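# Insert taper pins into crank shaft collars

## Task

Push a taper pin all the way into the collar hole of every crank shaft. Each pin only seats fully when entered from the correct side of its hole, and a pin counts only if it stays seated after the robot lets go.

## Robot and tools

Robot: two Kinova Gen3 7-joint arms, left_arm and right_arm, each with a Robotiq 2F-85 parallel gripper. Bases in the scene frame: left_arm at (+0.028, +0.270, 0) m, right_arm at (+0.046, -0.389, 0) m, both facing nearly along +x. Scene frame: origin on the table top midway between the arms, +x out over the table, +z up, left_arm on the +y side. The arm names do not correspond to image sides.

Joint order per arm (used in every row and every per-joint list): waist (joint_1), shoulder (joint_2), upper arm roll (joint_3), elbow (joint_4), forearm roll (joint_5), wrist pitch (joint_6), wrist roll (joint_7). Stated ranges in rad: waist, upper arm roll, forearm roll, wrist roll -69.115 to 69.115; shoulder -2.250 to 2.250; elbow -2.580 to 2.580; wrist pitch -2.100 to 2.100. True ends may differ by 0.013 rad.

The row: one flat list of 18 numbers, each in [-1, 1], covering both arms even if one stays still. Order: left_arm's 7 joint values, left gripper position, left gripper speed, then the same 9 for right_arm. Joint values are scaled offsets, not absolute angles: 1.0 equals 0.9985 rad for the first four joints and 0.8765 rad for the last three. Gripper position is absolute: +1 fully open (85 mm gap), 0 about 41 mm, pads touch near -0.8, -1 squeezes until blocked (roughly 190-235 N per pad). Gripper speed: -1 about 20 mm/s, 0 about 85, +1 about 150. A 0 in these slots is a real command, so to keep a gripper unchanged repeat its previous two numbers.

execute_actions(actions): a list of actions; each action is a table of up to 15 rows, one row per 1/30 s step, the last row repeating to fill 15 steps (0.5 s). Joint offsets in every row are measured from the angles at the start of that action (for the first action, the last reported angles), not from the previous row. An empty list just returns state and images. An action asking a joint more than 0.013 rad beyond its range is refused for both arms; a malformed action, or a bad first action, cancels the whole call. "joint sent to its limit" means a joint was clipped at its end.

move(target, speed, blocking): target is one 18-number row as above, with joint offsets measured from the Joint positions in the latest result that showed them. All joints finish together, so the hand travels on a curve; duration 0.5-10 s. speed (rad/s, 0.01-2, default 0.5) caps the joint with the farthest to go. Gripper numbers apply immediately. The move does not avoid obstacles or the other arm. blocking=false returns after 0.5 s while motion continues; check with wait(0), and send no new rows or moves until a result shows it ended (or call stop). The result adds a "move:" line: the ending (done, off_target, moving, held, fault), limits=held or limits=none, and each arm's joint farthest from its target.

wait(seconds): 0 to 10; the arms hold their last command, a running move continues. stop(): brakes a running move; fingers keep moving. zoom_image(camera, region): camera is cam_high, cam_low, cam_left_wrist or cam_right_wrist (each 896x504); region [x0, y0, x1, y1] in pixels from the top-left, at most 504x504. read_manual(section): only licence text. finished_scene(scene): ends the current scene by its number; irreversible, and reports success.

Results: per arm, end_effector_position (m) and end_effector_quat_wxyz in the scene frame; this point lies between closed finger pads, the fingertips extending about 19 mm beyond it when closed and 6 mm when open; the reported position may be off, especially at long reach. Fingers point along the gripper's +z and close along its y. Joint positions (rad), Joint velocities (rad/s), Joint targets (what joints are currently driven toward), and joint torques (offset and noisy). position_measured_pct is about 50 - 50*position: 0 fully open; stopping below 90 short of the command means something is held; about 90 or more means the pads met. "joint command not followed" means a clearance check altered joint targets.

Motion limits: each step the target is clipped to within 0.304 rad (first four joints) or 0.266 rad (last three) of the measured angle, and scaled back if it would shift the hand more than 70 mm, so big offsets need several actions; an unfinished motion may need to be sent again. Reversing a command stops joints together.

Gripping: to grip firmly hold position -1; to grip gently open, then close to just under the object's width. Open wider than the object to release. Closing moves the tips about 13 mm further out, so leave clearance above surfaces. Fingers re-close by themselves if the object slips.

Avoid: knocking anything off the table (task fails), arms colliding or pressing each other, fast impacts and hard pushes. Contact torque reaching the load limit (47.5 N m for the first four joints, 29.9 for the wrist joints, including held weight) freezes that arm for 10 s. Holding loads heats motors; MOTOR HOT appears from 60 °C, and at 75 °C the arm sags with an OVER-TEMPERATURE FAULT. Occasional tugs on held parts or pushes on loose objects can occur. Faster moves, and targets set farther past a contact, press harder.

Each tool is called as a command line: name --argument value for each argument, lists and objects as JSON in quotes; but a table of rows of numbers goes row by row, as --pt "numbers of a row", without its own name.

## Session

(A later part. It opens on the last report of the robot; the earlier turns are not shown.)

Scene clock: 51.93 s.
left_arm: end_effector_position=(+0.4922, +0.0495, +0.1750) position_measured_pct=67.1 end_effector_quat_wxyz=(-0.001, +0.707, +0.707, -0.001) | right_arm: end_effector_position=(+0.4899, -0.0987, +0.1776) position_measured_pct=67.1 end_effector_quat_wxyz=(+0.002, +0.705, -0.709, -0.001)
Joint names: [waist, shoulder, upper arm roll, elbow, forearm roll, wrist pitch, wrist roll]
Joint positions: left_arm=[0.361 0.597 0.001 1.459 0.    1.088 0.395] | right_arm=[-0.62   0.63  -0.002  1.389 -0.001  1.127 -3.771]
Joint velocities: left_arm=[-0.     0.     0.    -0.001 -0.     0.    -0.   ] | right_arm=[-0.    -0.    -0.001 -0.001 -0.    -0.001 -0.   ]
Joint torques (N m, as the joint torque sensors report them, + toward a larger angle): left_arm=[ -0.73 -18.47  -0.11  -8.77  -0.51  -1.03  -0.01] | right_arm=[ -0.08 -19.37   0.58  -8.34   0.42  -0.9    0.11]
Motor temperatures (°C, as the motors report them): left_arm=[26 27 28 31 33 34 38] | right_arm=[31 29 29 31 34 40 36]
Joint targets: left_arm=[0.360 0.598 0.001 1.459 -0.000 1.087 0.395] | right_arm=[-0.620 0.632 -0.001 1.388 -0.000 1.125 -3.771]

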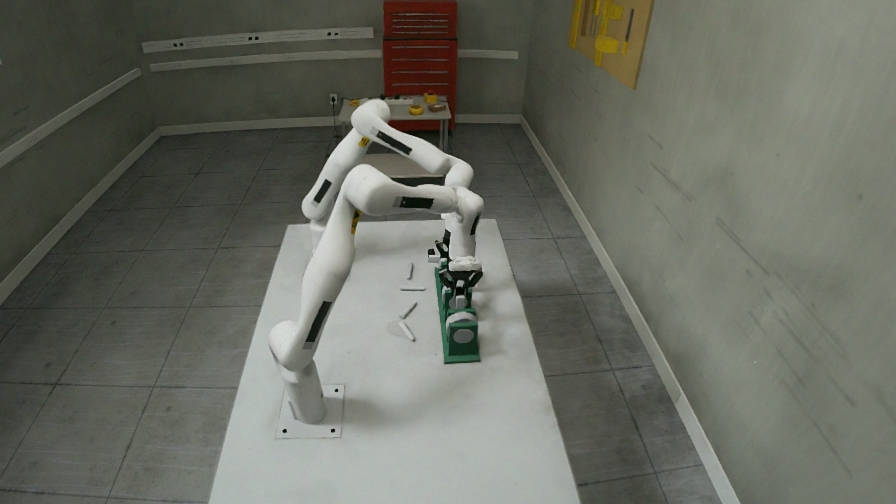

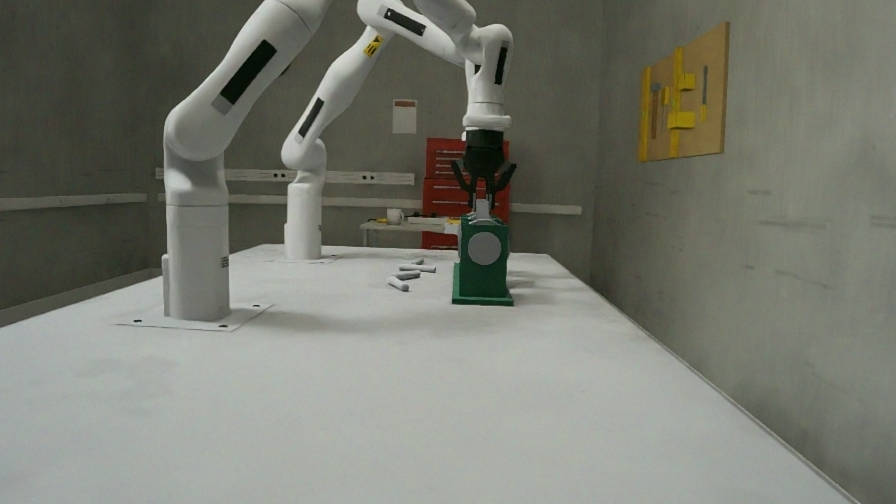

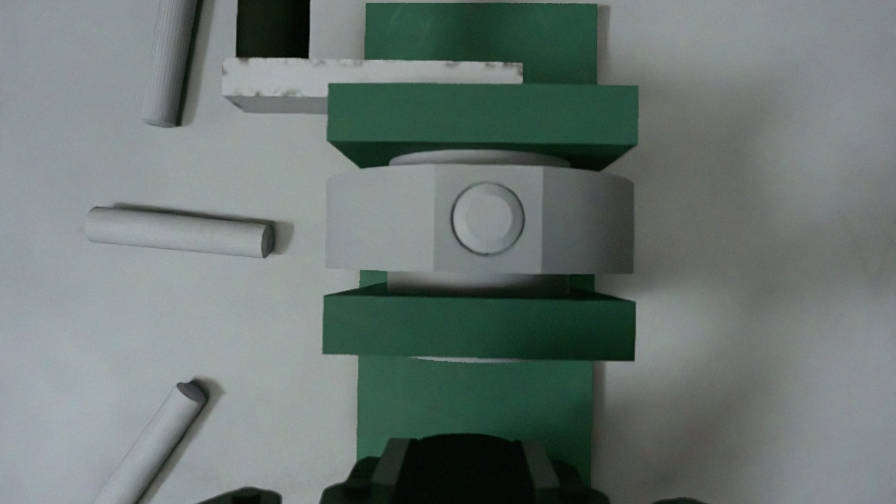

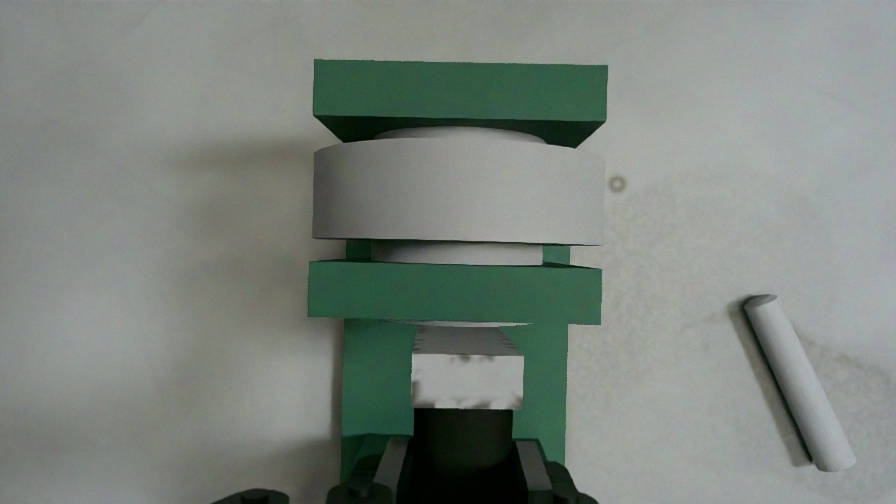

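move --target '[0,-0.084,0,-0.177,0,0.294,0,-0.1,1,0,-0.076,0,-0.176,0,0.282,0,-0.1,1]' --speed 0.5

Scene clock: 53.97 s.
left_arm: end_effector_position=(+0.4916, +0.0498, +0.2701) position_measured_pct=54.8 end_effector_quat_wxyz=(+0.000, +0.707, +0.707, -0.000) | right_arm: end_effector_position=(+0.4897, -0.0989, +0.2703) position_measured_pct=54.8 end_effector_quat_wxyz=(-0.000, +0.705, -0.709, -0.001)
Joint names: [waist, shoulder, upper arm roll, elbow, forearm roll, wrist pitch, wrist roll]
Joint positions: left_arm=[0.361 0.513 0.001 1.283 0.    1.346 0.395] | right_arm=[-0.62   0.554 -0.002  1.213 -0.001  1.374 -3.771]
Joint velocities: left_arm=[-0.    -0.001 -0.002 -0.    -0.     0.    -0.   ] | right_arm=[-0.     0.001 -0.     0.     0.    -0.001  0.   ]
Joint torques (N m, as the joint torque sensors report them, + toward a larger angle): left_arm=[ -0.37 -19.05  -0.16  -8.66  -0.24  -0.24  -0.36] | right_arm=[ -0.26 -20.48   0.34  -8.34   0.05   0.16   0.03]
Motor temperatures (°C, as the motors report them): left_arm=[26 27 28 31 33 34 38] | right_arm=[31 29 29 31 34 40 36]
Joint targets: left_arm=[0.361 0.513 0.001 1.283 0.000 1.346 0.395] | right_arm=[-0.620 0.554 -0.002 1.213 -0.001 1.374 -3.771]
move: done; limits=none; left_arm: farthest joint: the waist, 0.000 radians from its target (0.000 radians at the start); right_arm: farthest joint: the waist, 0.000 radians from its target (0.000 radians at the start)

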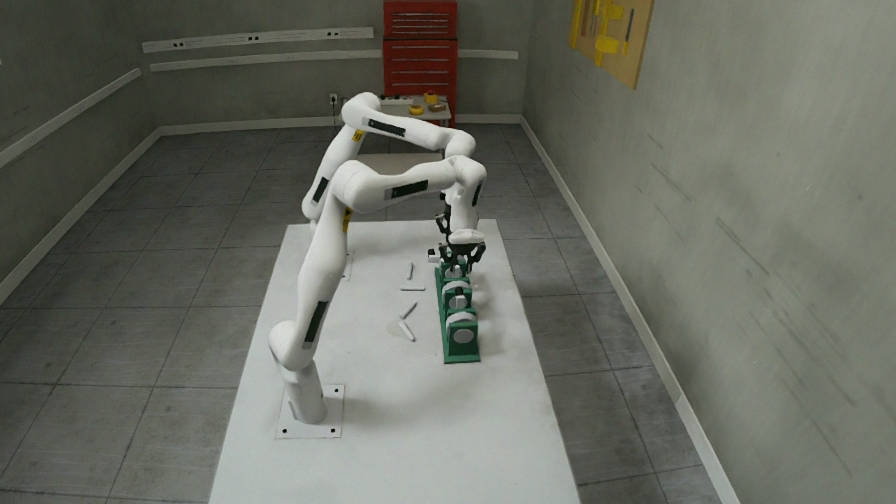

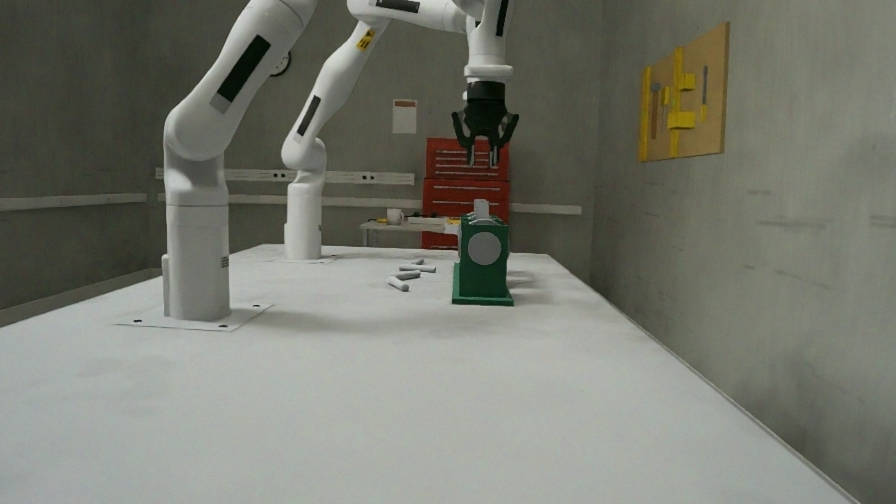

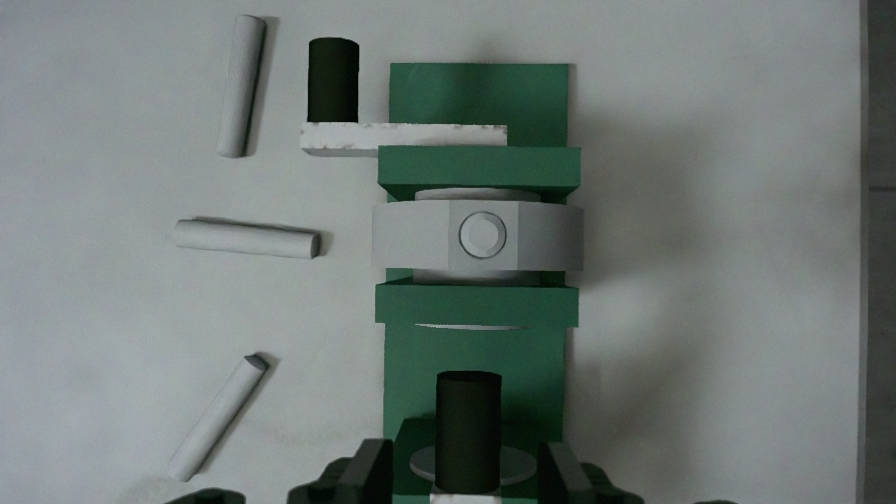

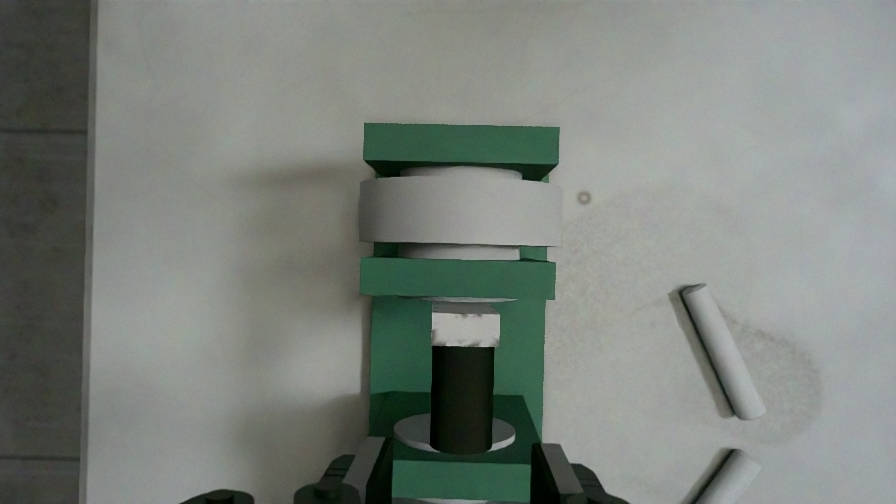

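move --target '[-0.005,-0.338,0,0.754,0,-0.474,-0.95,-0.1,1,-0.315,-0.186,0,0.547,0,-0.410,0.176,-0.1,1]' --speed 1.0

move --target '[0,0.2807,0,0.1877,0,-0.5336,-0.942,-0.1,1,0,0.219,0,0.165,0,-0.4375,0,-0.1,1]' --speed 1.0

Scene clock: 56.23 s.
left_arm: end_effector_position=(+0.3193, +0.1233, +0.1999) position_measured_pct=54.8 end_effector_quat_wxyz=(-0.000, +0.932, +0.363, -0.000) | right_arm: end_effector_position=(+0.3124, -0.0657, +0.2001) position_measured_pct=54.8 end_effector_quat_wxyz=(+0.000, +0.851, -0.526, -0.001)
Joint names: [waist, shoulder, upper arm roll, elbow, forearm roll, wrist pitch, wrist roll]
Joint positions: left_arm=[ 0.356  0.176  0.001  2.036  0.     0.931 -0.437] | right_arm=[-0.934  0.368 -0.002  1.759 -0.001  1.015 -3.616]
Joint velocities: left_arm=[ 0.    -0.003  0.001  0.    -0.     0.001  0.   ] | right_arm=[-0.002 -0.001  0.001  0.001  0.    -0.     0.   ]
Joint torques (N m, as the joint torque sensors report them, + toward a larger angle): left_arm=[ -0.28 -10.99  -0.61  -7.04  -0.52  -0.14  -0.2 ] | right_arm=[ -0.16 -15.32   0.45  -6.83   0.1    0.28  -0.26]
Motor temperatures (°C, as the motors report them): left_arm=[26 27 28 31 33 34 38] | right_arm=[31 29 29 31 34 40 36]
Joint targets: left_arm=[0.356 0.175 0.001 2.036 0.000 0.931 -0.437] | right_arm=[-0.935 0.368 -0.002 1.759 -0.001 1.015 -3.616]
move: done; limits=none; left_arm: farthest joint: the waist, 0.000 radians from its target (0.005 radians at the start); right_arm: farthest joint: the waist, 0.000 radians from its target (0.314 radians at the start)

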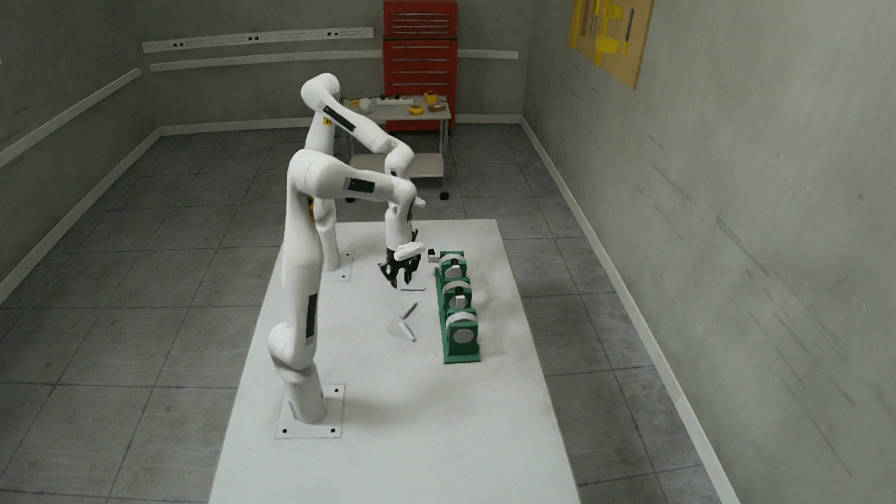

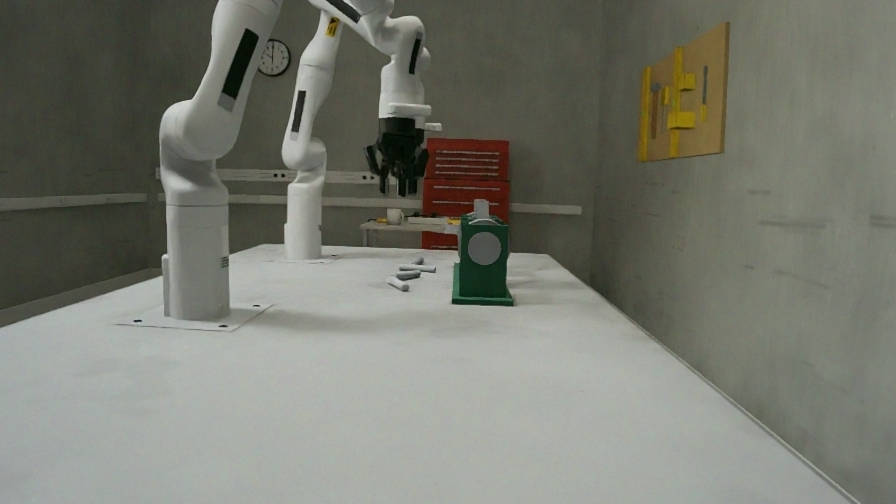

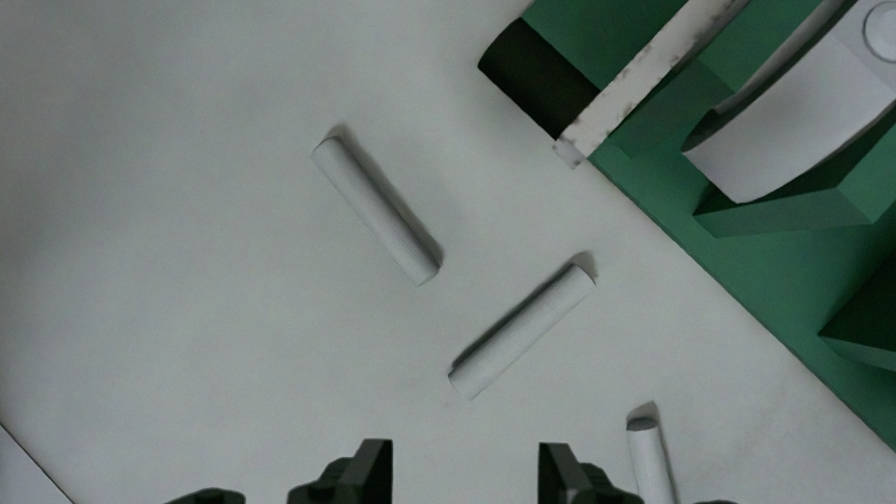

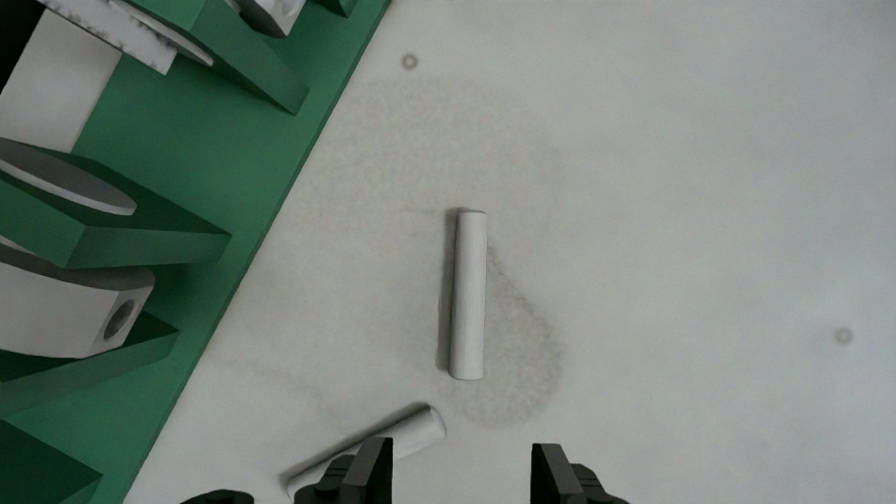

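Scene clock: 57.63 s.
left_arm: end_effector_position=(+0.3193, +0.1233, +0.0701) position_measured_pct=54.8 end_effector_quat_wxyz=(+0.000, +0.999, -0.041, -0.000) | right_arm: end_effector_position=(+0.3124, -0.0656, +0.0701) position_measured_pct=54.8 end_effector_quat_wxyz=(+0.000, +0.851, -0.526, -0.001)
Joint names: [waist, shoulder, upper arm roll, elbow, forearm roll, wrist pitch, wrist roll]
Joint positions: left_arm=[ 0.356  0.456  0.001  2.223  0.     0.463 -1.263] | right_arm=[-0.934  0.587 -0.002  1.924 -0.001  0.632 -3.616]
Joint velocities: left_arm=[ 0.     0.003  0.001 -0.     0.     0.001 -0.   ] | right_arm=[ 0.     0.001 -0.002 -0.    -0.    -0.     0.   ]
Joint torques (N m, as the joint torque sensors report them, + toward a larger angle): left_arm=[  0.13 -13.55  -0.27  -4.92  -0.45  -0.31  -0.21] | right_arm=[ -0.35 -17.07   0.62  -4.79   0.16   0.16  -0.1 ]
Motor temperatures (°C, as the motors report them): left_arm=[26 27 28 31 33 34 38] | right_arm=[31 29 29 31 34 40 36]
Joint targets: left_arm=[0.356 0.456 0.001 2.223 0.000 0.463 -1.263] | right_arm=[-0.934 0.587 -0.002 1.924 -0.001 0.632 -3.616]
move: done; limits=none; left_arm: farthest joint: the shoulder, 0.001 radians from its target (0.281 radians at the start); right_arm: farthest joint: the waist, 0.000 radians from its target (0.000 radians at the start)

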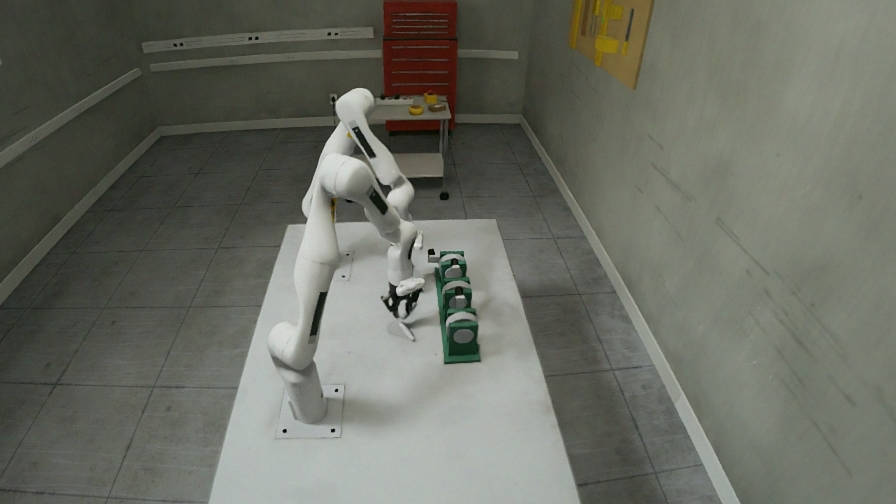

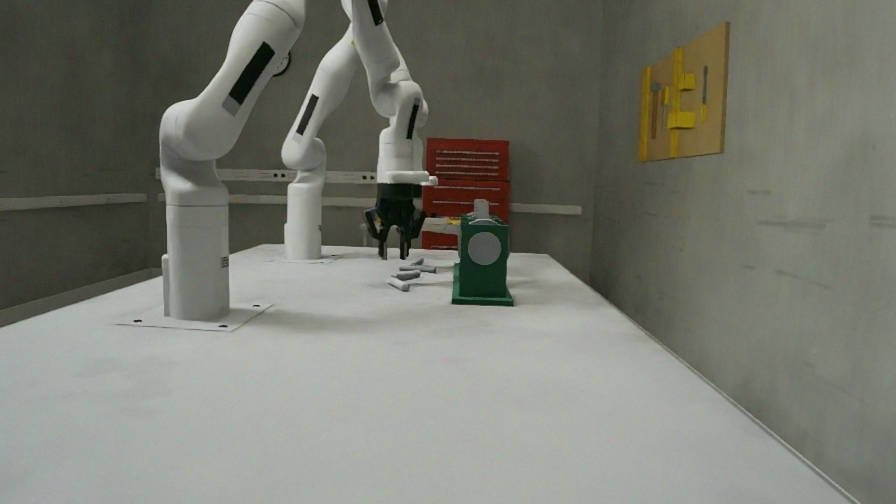

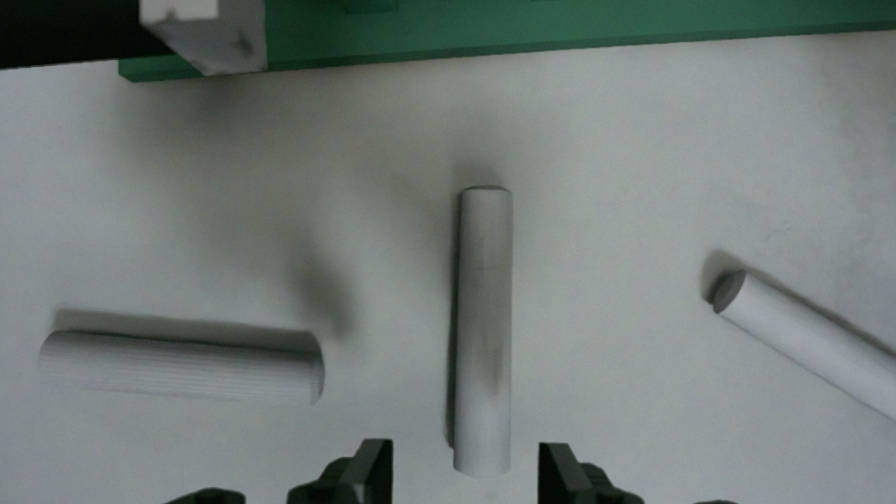

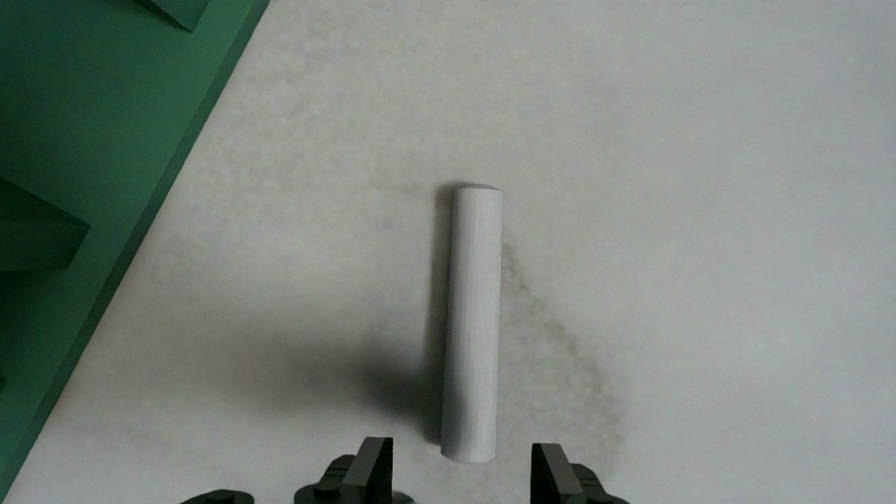

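move --target '[0.012,0.132,0,0.012,0,-0.165,0.014,-0.1,1,0.0125,0.0895,0,0.0457,0,-0.156,0.015,-0.1,1]' --speed 0.3

move --target '[0,0,0,0,0,0,0,-1,0,0,0,0,0,0,0,0,-1,0]'

Scene clock: 59.50 s.
left_arm: end_effector_position=(+0.3237, +0.1172, +0.0253) position_measured_pct=54.8 end_effector_quat_wxyz=(+0.001, +0.999, -0.041, +0.000) | right_arm: end_effector_position=(+0.3135, -0.0729, +0.0253) position_measured_pct=54.8 end_effector_quat_wxyz=(-0.001, +0.851, -0.526, -0.001)
Joint names: [waist, shoulder, upper arm roll, elbow, forearm roll, wrist pitch, wrist roll]
Joint positions: left_arm=[ 0.368  0.587  0.001  2.235  0.     0.318 -1.251] | right_arm=[-0.922  0.676 -0.002  1.969 -0.001  0.495 -3.603]
Joint velocities: left_arm=[ 0.001  0.003  0.003 -0.    -0.     0.     0.   ] | right_arm=[ 0.     0.002 -0.001 -0.     0.     0.     0.   ]
Joint torques (N m, as the joint torque sensors report them, + toward a larger angle): left_arm=[  0.25 -14.89  -0.41  -2.99  -0.51   0.03  -0.26] | right_arm=[ -0.22 -17.43   0.36  -3.91   0.12   0.24   0.22]
Motor temperatures (°C, as the motors report them): left_arm=[26 27 28 31 33 34 38] | right_arm=[31 29 29 31 34 40 36]
Joint targets: left_arm=[0.368 0.588 0.001 2.235 0.000 0.318 -1.251] | right_arm=[-0.922 0.676 -0.002 1.969 -0.001 0.495 -3.603]
move: done; limits=none; left_arm: farthest joint: the shoulder, 0.001 radians from its target (0.132 radians at the start); right_arm: farthest joint: the waist, 0.000 radians from its target (0.013 radians at the start)

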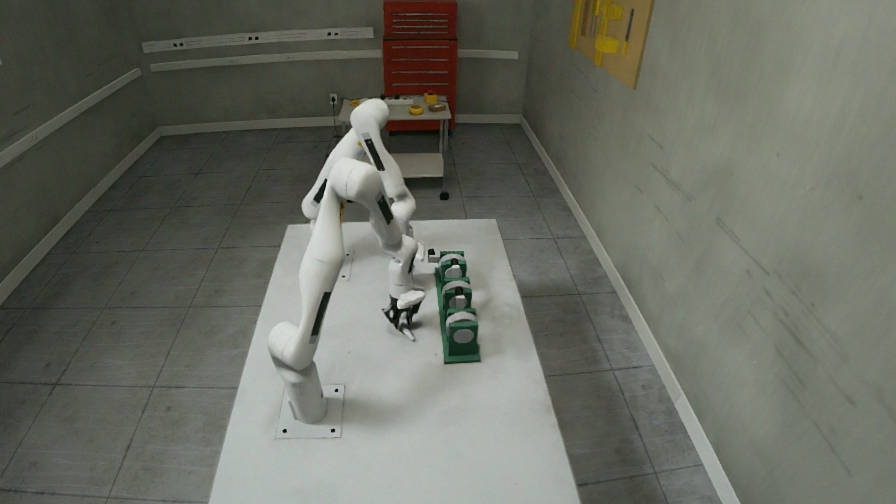

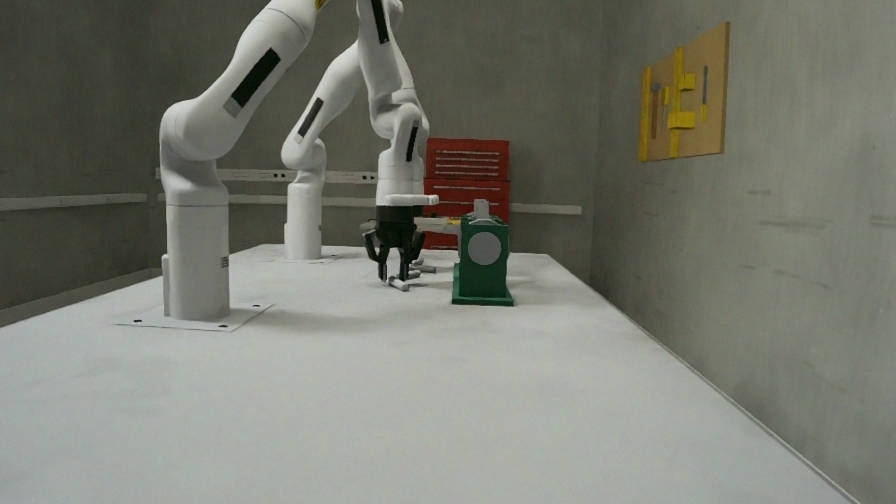

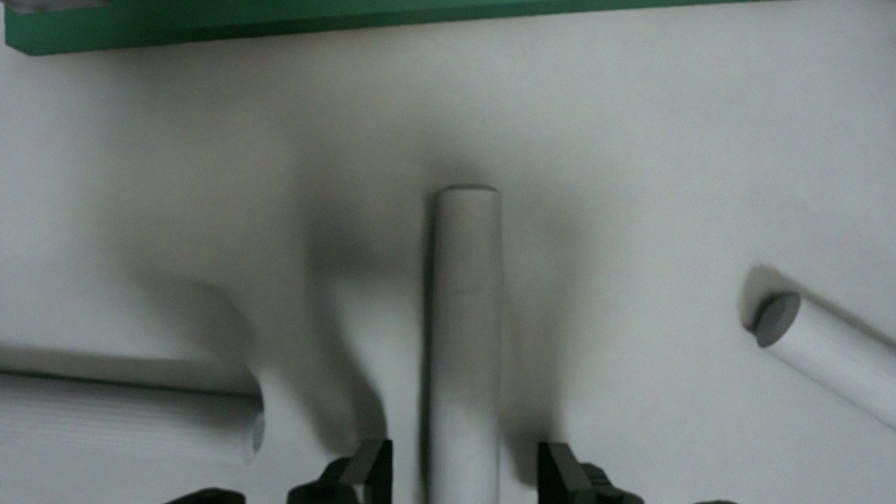

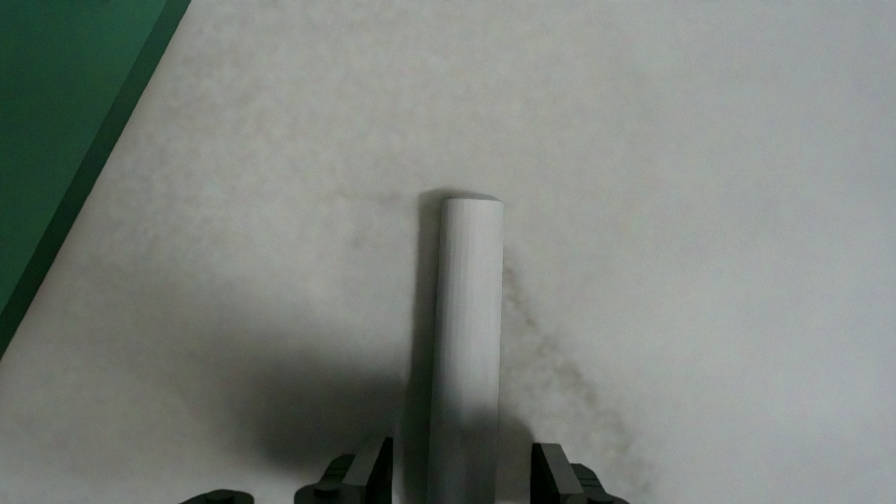

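Scene clock: 60.07 s.
left_arm: end_effector_position=(+0.3237, +0.1172, +0.0258) position_measured_pct=77.4 end_effector_quat_wxyz=(+0.001, +0.999, -0.041, +0.001) | right_arm: end_effector_position=(+0.3135, -0.0729, +0.0258) position_measured_pct=77.8 end_effector_quat_wxyz=(-0.001, +0.851, -0.526, -0.001)
Joint names: [waist, shoulder, upper arm roll, elbow, forearm roll, wrist pitch, wrist roll]
Joint positions: left_arm=[ 0.368  0.586  0.001  2.235  0.     0.319 -1.251] | right_arm=[-0.922  0.675 -0.002  1.97  -0.001  0.495 -3.603]
Joint velocities: left_arm=[-0.    -0.     0.    -0.    -0.    -0.002  0.   ] | right_arm=[-0.     0.002  0.001 -0.002  0.    -0.    -0.   ]
Joint torques (N m, as the joint torque sensors report them, + toward a larger angle): left_arm=[  0.15 -13.57   0.11  -3.17  -0.11  -0.68  -0.35] | right_arm=[ -0.17 -16.7    0.54  -4.     0.33  -0.14  -0.12]
Motor temperatures (°C, as the motors report them): left_arm=[26 27 28 31 33 34 38] | right_arm=[31 29 29 31 34 40 36]
Joint targets: left_arm=[0.368 0.587 0.001 2.235 0.000 0.318 -1.251] | right_arm=[-0.922 0.676 -0.002 1.969 -0.001 0.495 -3.603]
move: done; limits=none; left_arm: farthest joint: the shoulder, 0.001 radians from its target (0.000 radians at the start); right_arm: farthest joint: the shoulder, 0.001 radians from its target (0.000 radians at the start)

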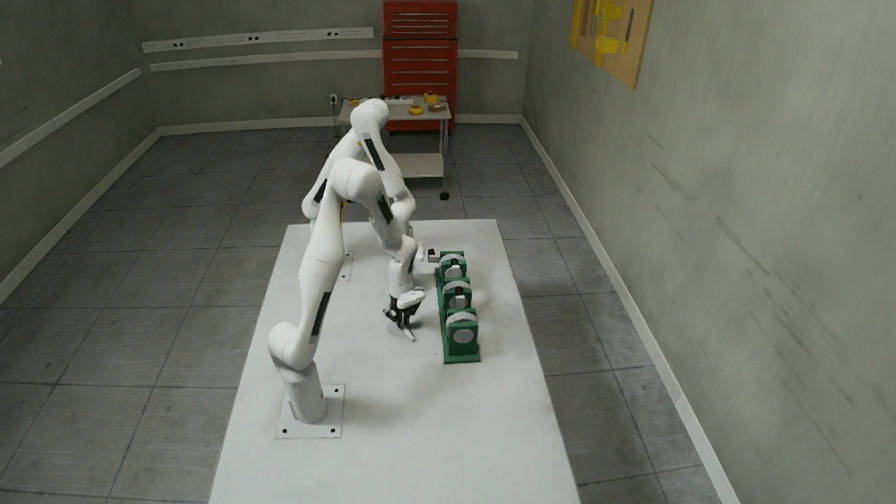

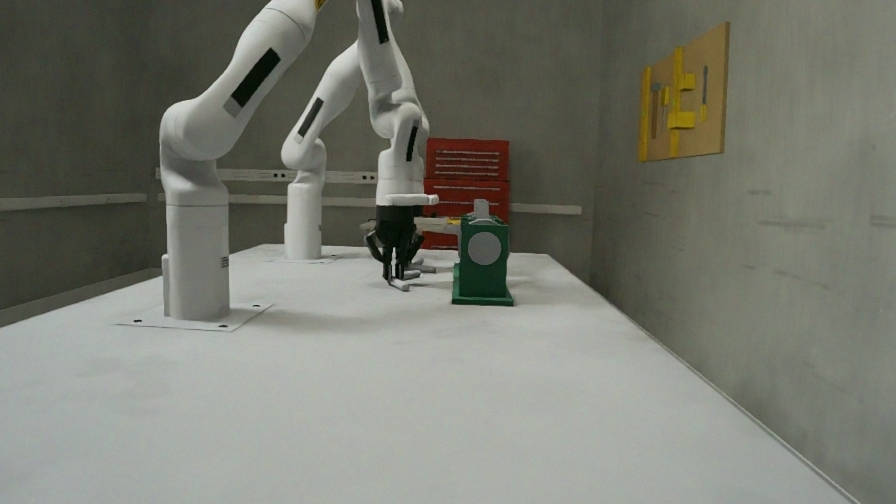

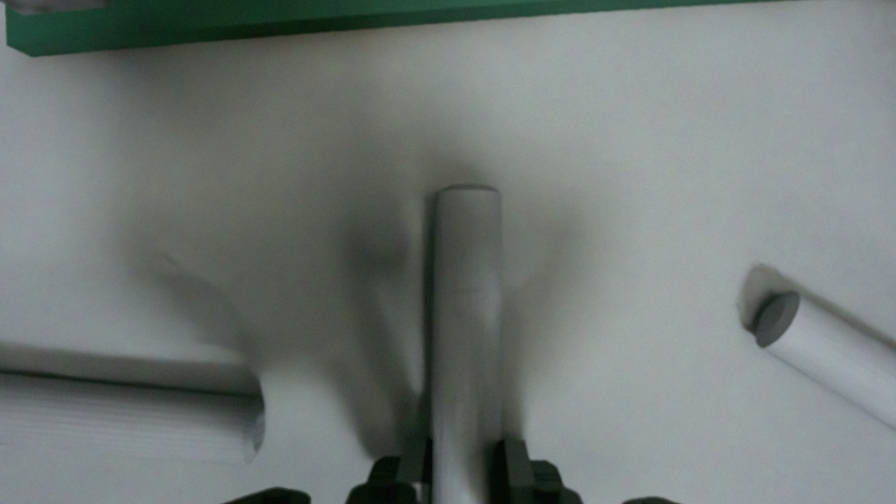

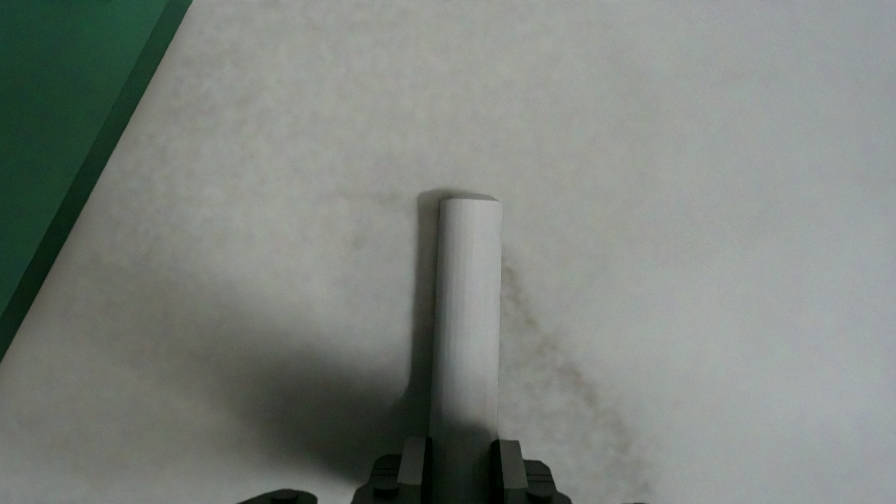

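move --target '[0,-0.2,0,-0.018,0,0.248,0,-1,0,0.06,-0.2385,0,0.0265,0,0.2434,0.56,-1,0]' --speed 0.6

move --target '[0.1137,0.0525,0,-0.224,0,0.198,0.221,-1,0,0.2002,0,0,0,0,0,0.998,-1,0]' --speed 0.9

Scene clock: 62.47 s.
left_arm: end_effector_position=(+0.3126, +0.1219, +0.0933) position_measured_pct=77.4 end_effector_quat_wxyz=(+0.001, +0.999, -0.041, +0.001) | right_arm: end_effector_position=(+0.3120, -0.1129, +0.1161) position_measured_pct=77.8 end_effector_quat_wxyz=(-0.000, +0.943, -0.332, -0.001)
Joint names: [waist, shoulder, upper arm roll, elbow, forearm roll, wrist pitch, wrist roll]
Joint positions: left_arm=[ 0.368  0.386  0.001  2.217  0.     0.536 -1.251] | right_arm=[-0.862  0.437 -0.002  1.996 -0.001  0.709 -3.112]
Joint velocities: left_arm=[ 0.001 -0.004 -0.     0.    -0.     0.001  0.   ] | right_arm=[ 0.001 -0.002 -0.     0.    -0.    -0.001  0.   ]
Joint torques (N m, as the joint torque sensors report them, + toward a larger angle): left_arm=[ -0.3  -13.67  -0.28  -5.25  -0.11  -0.56  -0.14] | right_arm=[ -0.05 -15.54   0.49  -6.06   0.07   0.04   0.11]
Motor temperatures (°C, as the motors report them): left_arm=[26 27 28 31 33 34 38] | right_arm=[31 29 29 31 34 40 36]
Joint targets: left_arm=[0.368 0.386 0.001 2.217 0.000 0.536 -1.251] | right_arm=[-0.862 0.437 -0.002 1.996 -0.001 0.709 -3.112]
move: done; limits=none; left_arm: farthest joint: the waist, 0.000 radians from its target (0.000 radians at the start); right_arm: farthest joint: the elbow, 0.001 radians from its target (0.027 radians at the start)

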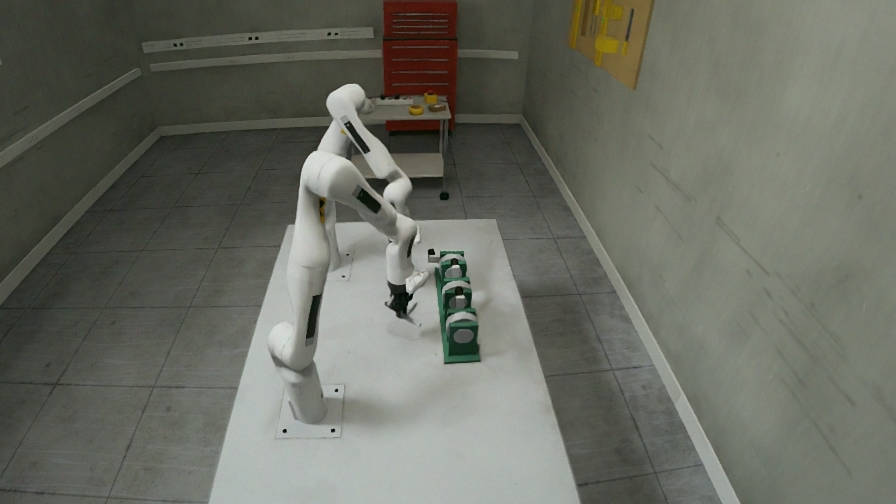

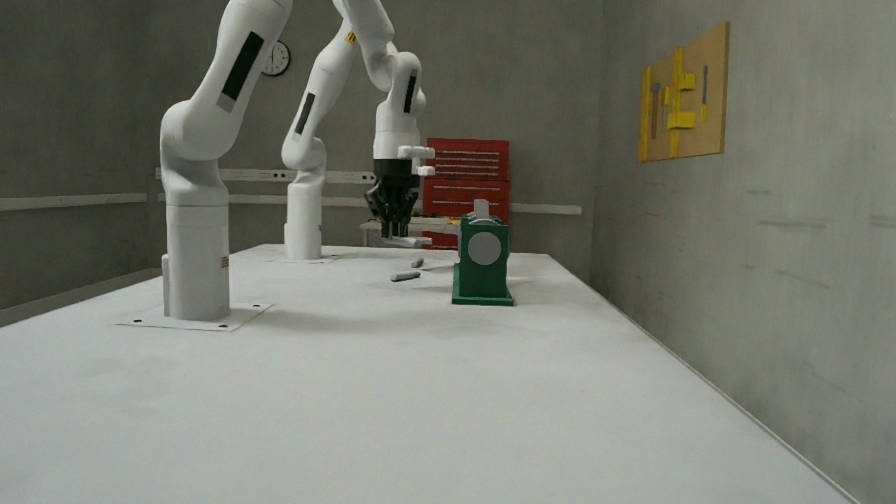

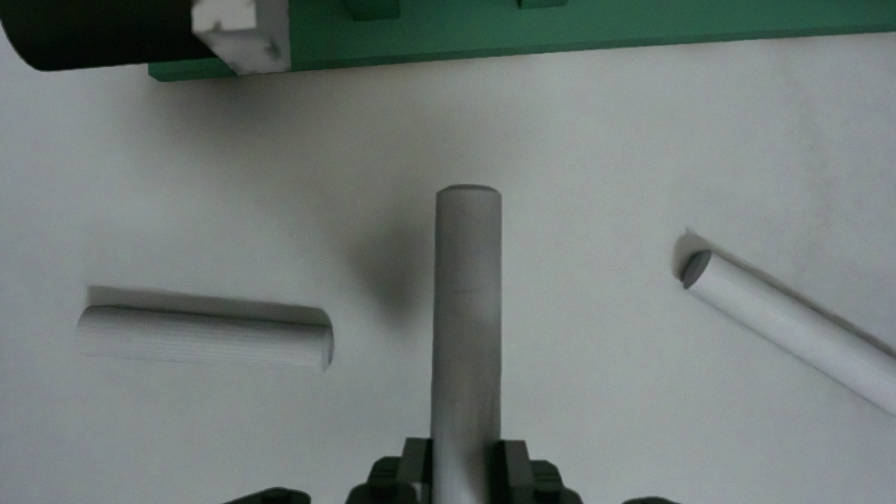

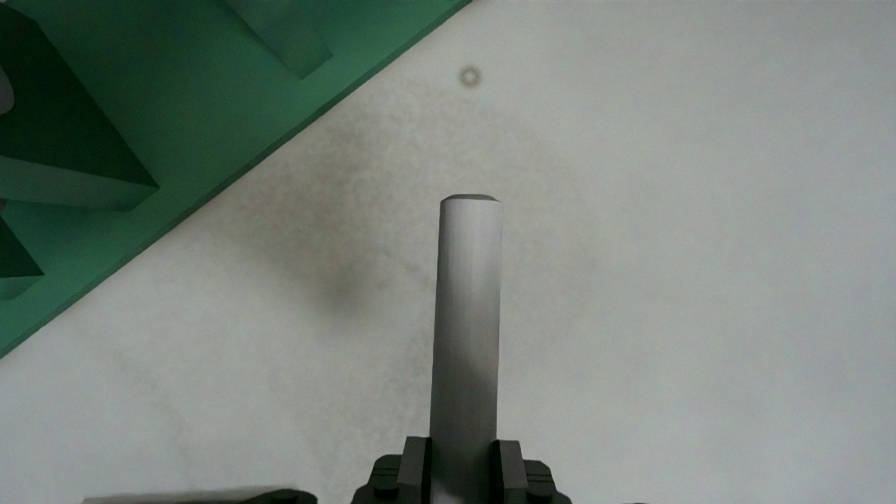

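Scene clock: 63.93 s.
left_arm: end_effector_position=(+0.3490, +0.0595, +0.1159) position_measured_pct=77.4 end_effector_quat_wxyz=(+0.000, +1.000, -0.001, -0.000) | right_arm: end_effector_position=(+0.3613, -0.1712, +0.1161) position_measured_pct=77.8 end_effector_quat_wxyz=(-0.000, +1.000, -0.000, -0.000)
Joint names: [waist, shoulder, upper arm roll, elbow, forearm roll, wrist pitch, wrist roll]
Joint positions: left_arm=[ 0.481  0.439  0.001  1.994  0.     0.71  -1.057] | right_arm=[-0.663  0.437 -0.002  1.996 -0.001  0.709 -2.238]
Joint velocities: left_arm=[ 0.001  0.001 -0.     0.    -0.    -0.    -0.   ] | right_arm=[ 0.003 -0.    -0.001 -0.001  0.    -0.001  0.   ]
Joint torques (N m, as the joint torque sensors report them, + toward a larger angle): left_arm=[  0.   -15.62  -0.37  -6.55  -0.12  -0.02  -0.21] | right_arm=[ -0.44 -15.86   0.6   -5.78   0.05   0.05  -0.21]
Motor temperatures (°C, as the motors report them): left_arm=[26 27 28 31 33 34 38] | right_arm=[31 29 29 31 34 40 36]
Joint targets: left_arm=[0.482 0.439 0.001 1.994 0.000 0.710 -1.057] | right_arm=[-0.662 0.437 -0.002 1.996 -0.001 0.709 -2.238]
move: done; limits=none; left_arm: farthest joint: the waist, 0.000 radians from its target (0.114 radians at the start); right_arm: farthest joint: the waist, 0.000 radians from its target (0.200 radians at the start)

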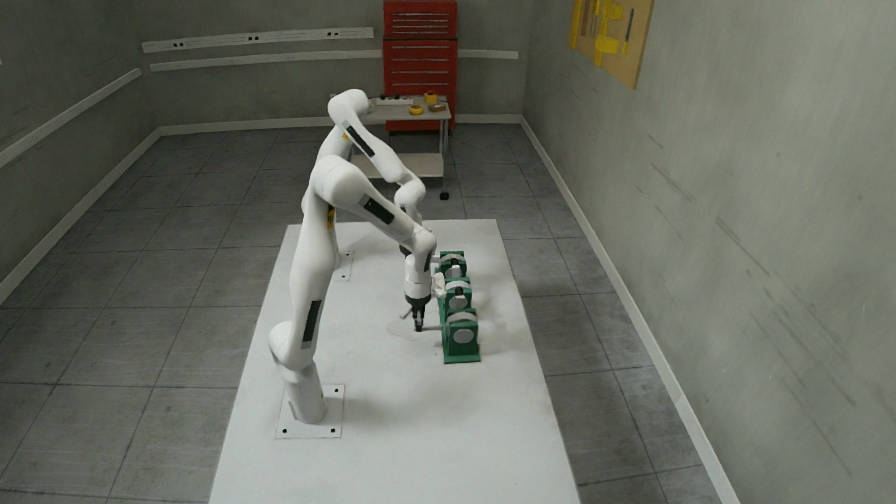

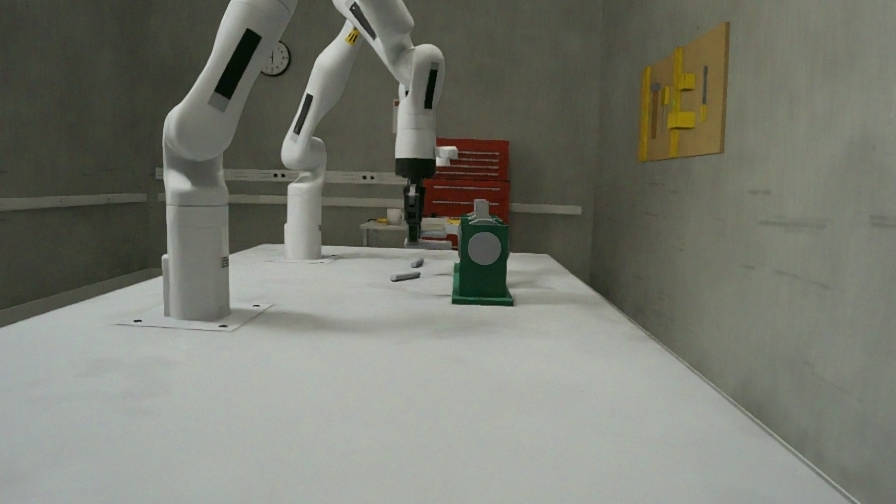

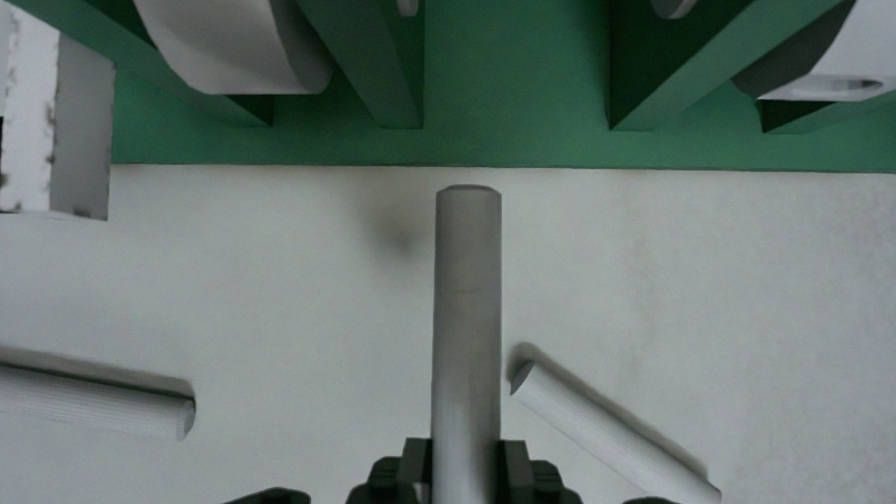

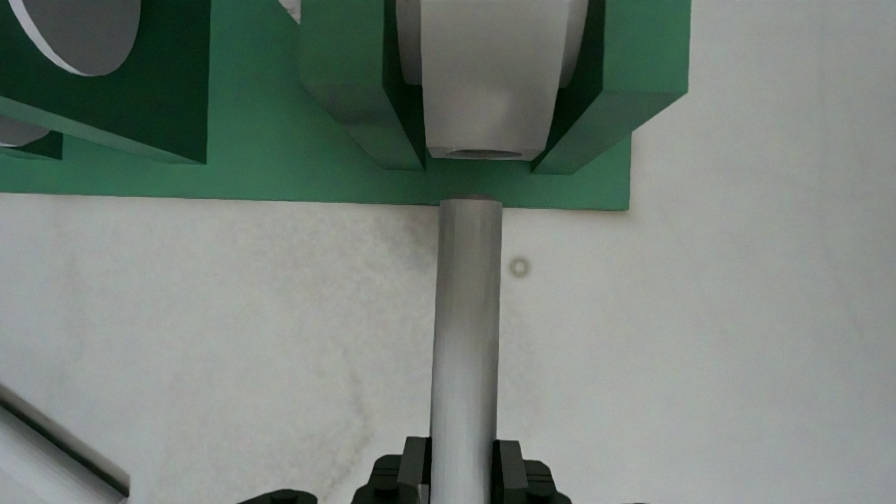

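zoom_image --camera "cam_right_wrist" --region '[400,120,580,240]'

zoom_image --camera "cam_low" --region '[390,200,520,280]'

Region (400, 120, 580, 240) of cam_right_wrist's 896x504 image, scaled by 2.800.

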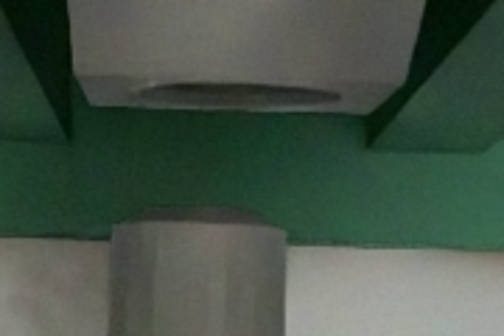

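Region (390, 200, 520, 280) of cam_low's 896x504 image, scaled by 3.877, with more detail than that image has; it fills the top 310 rows of this view, and the rest is white.

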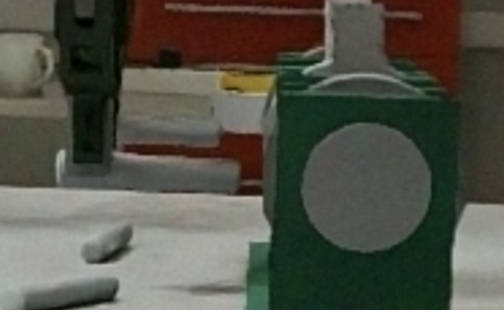

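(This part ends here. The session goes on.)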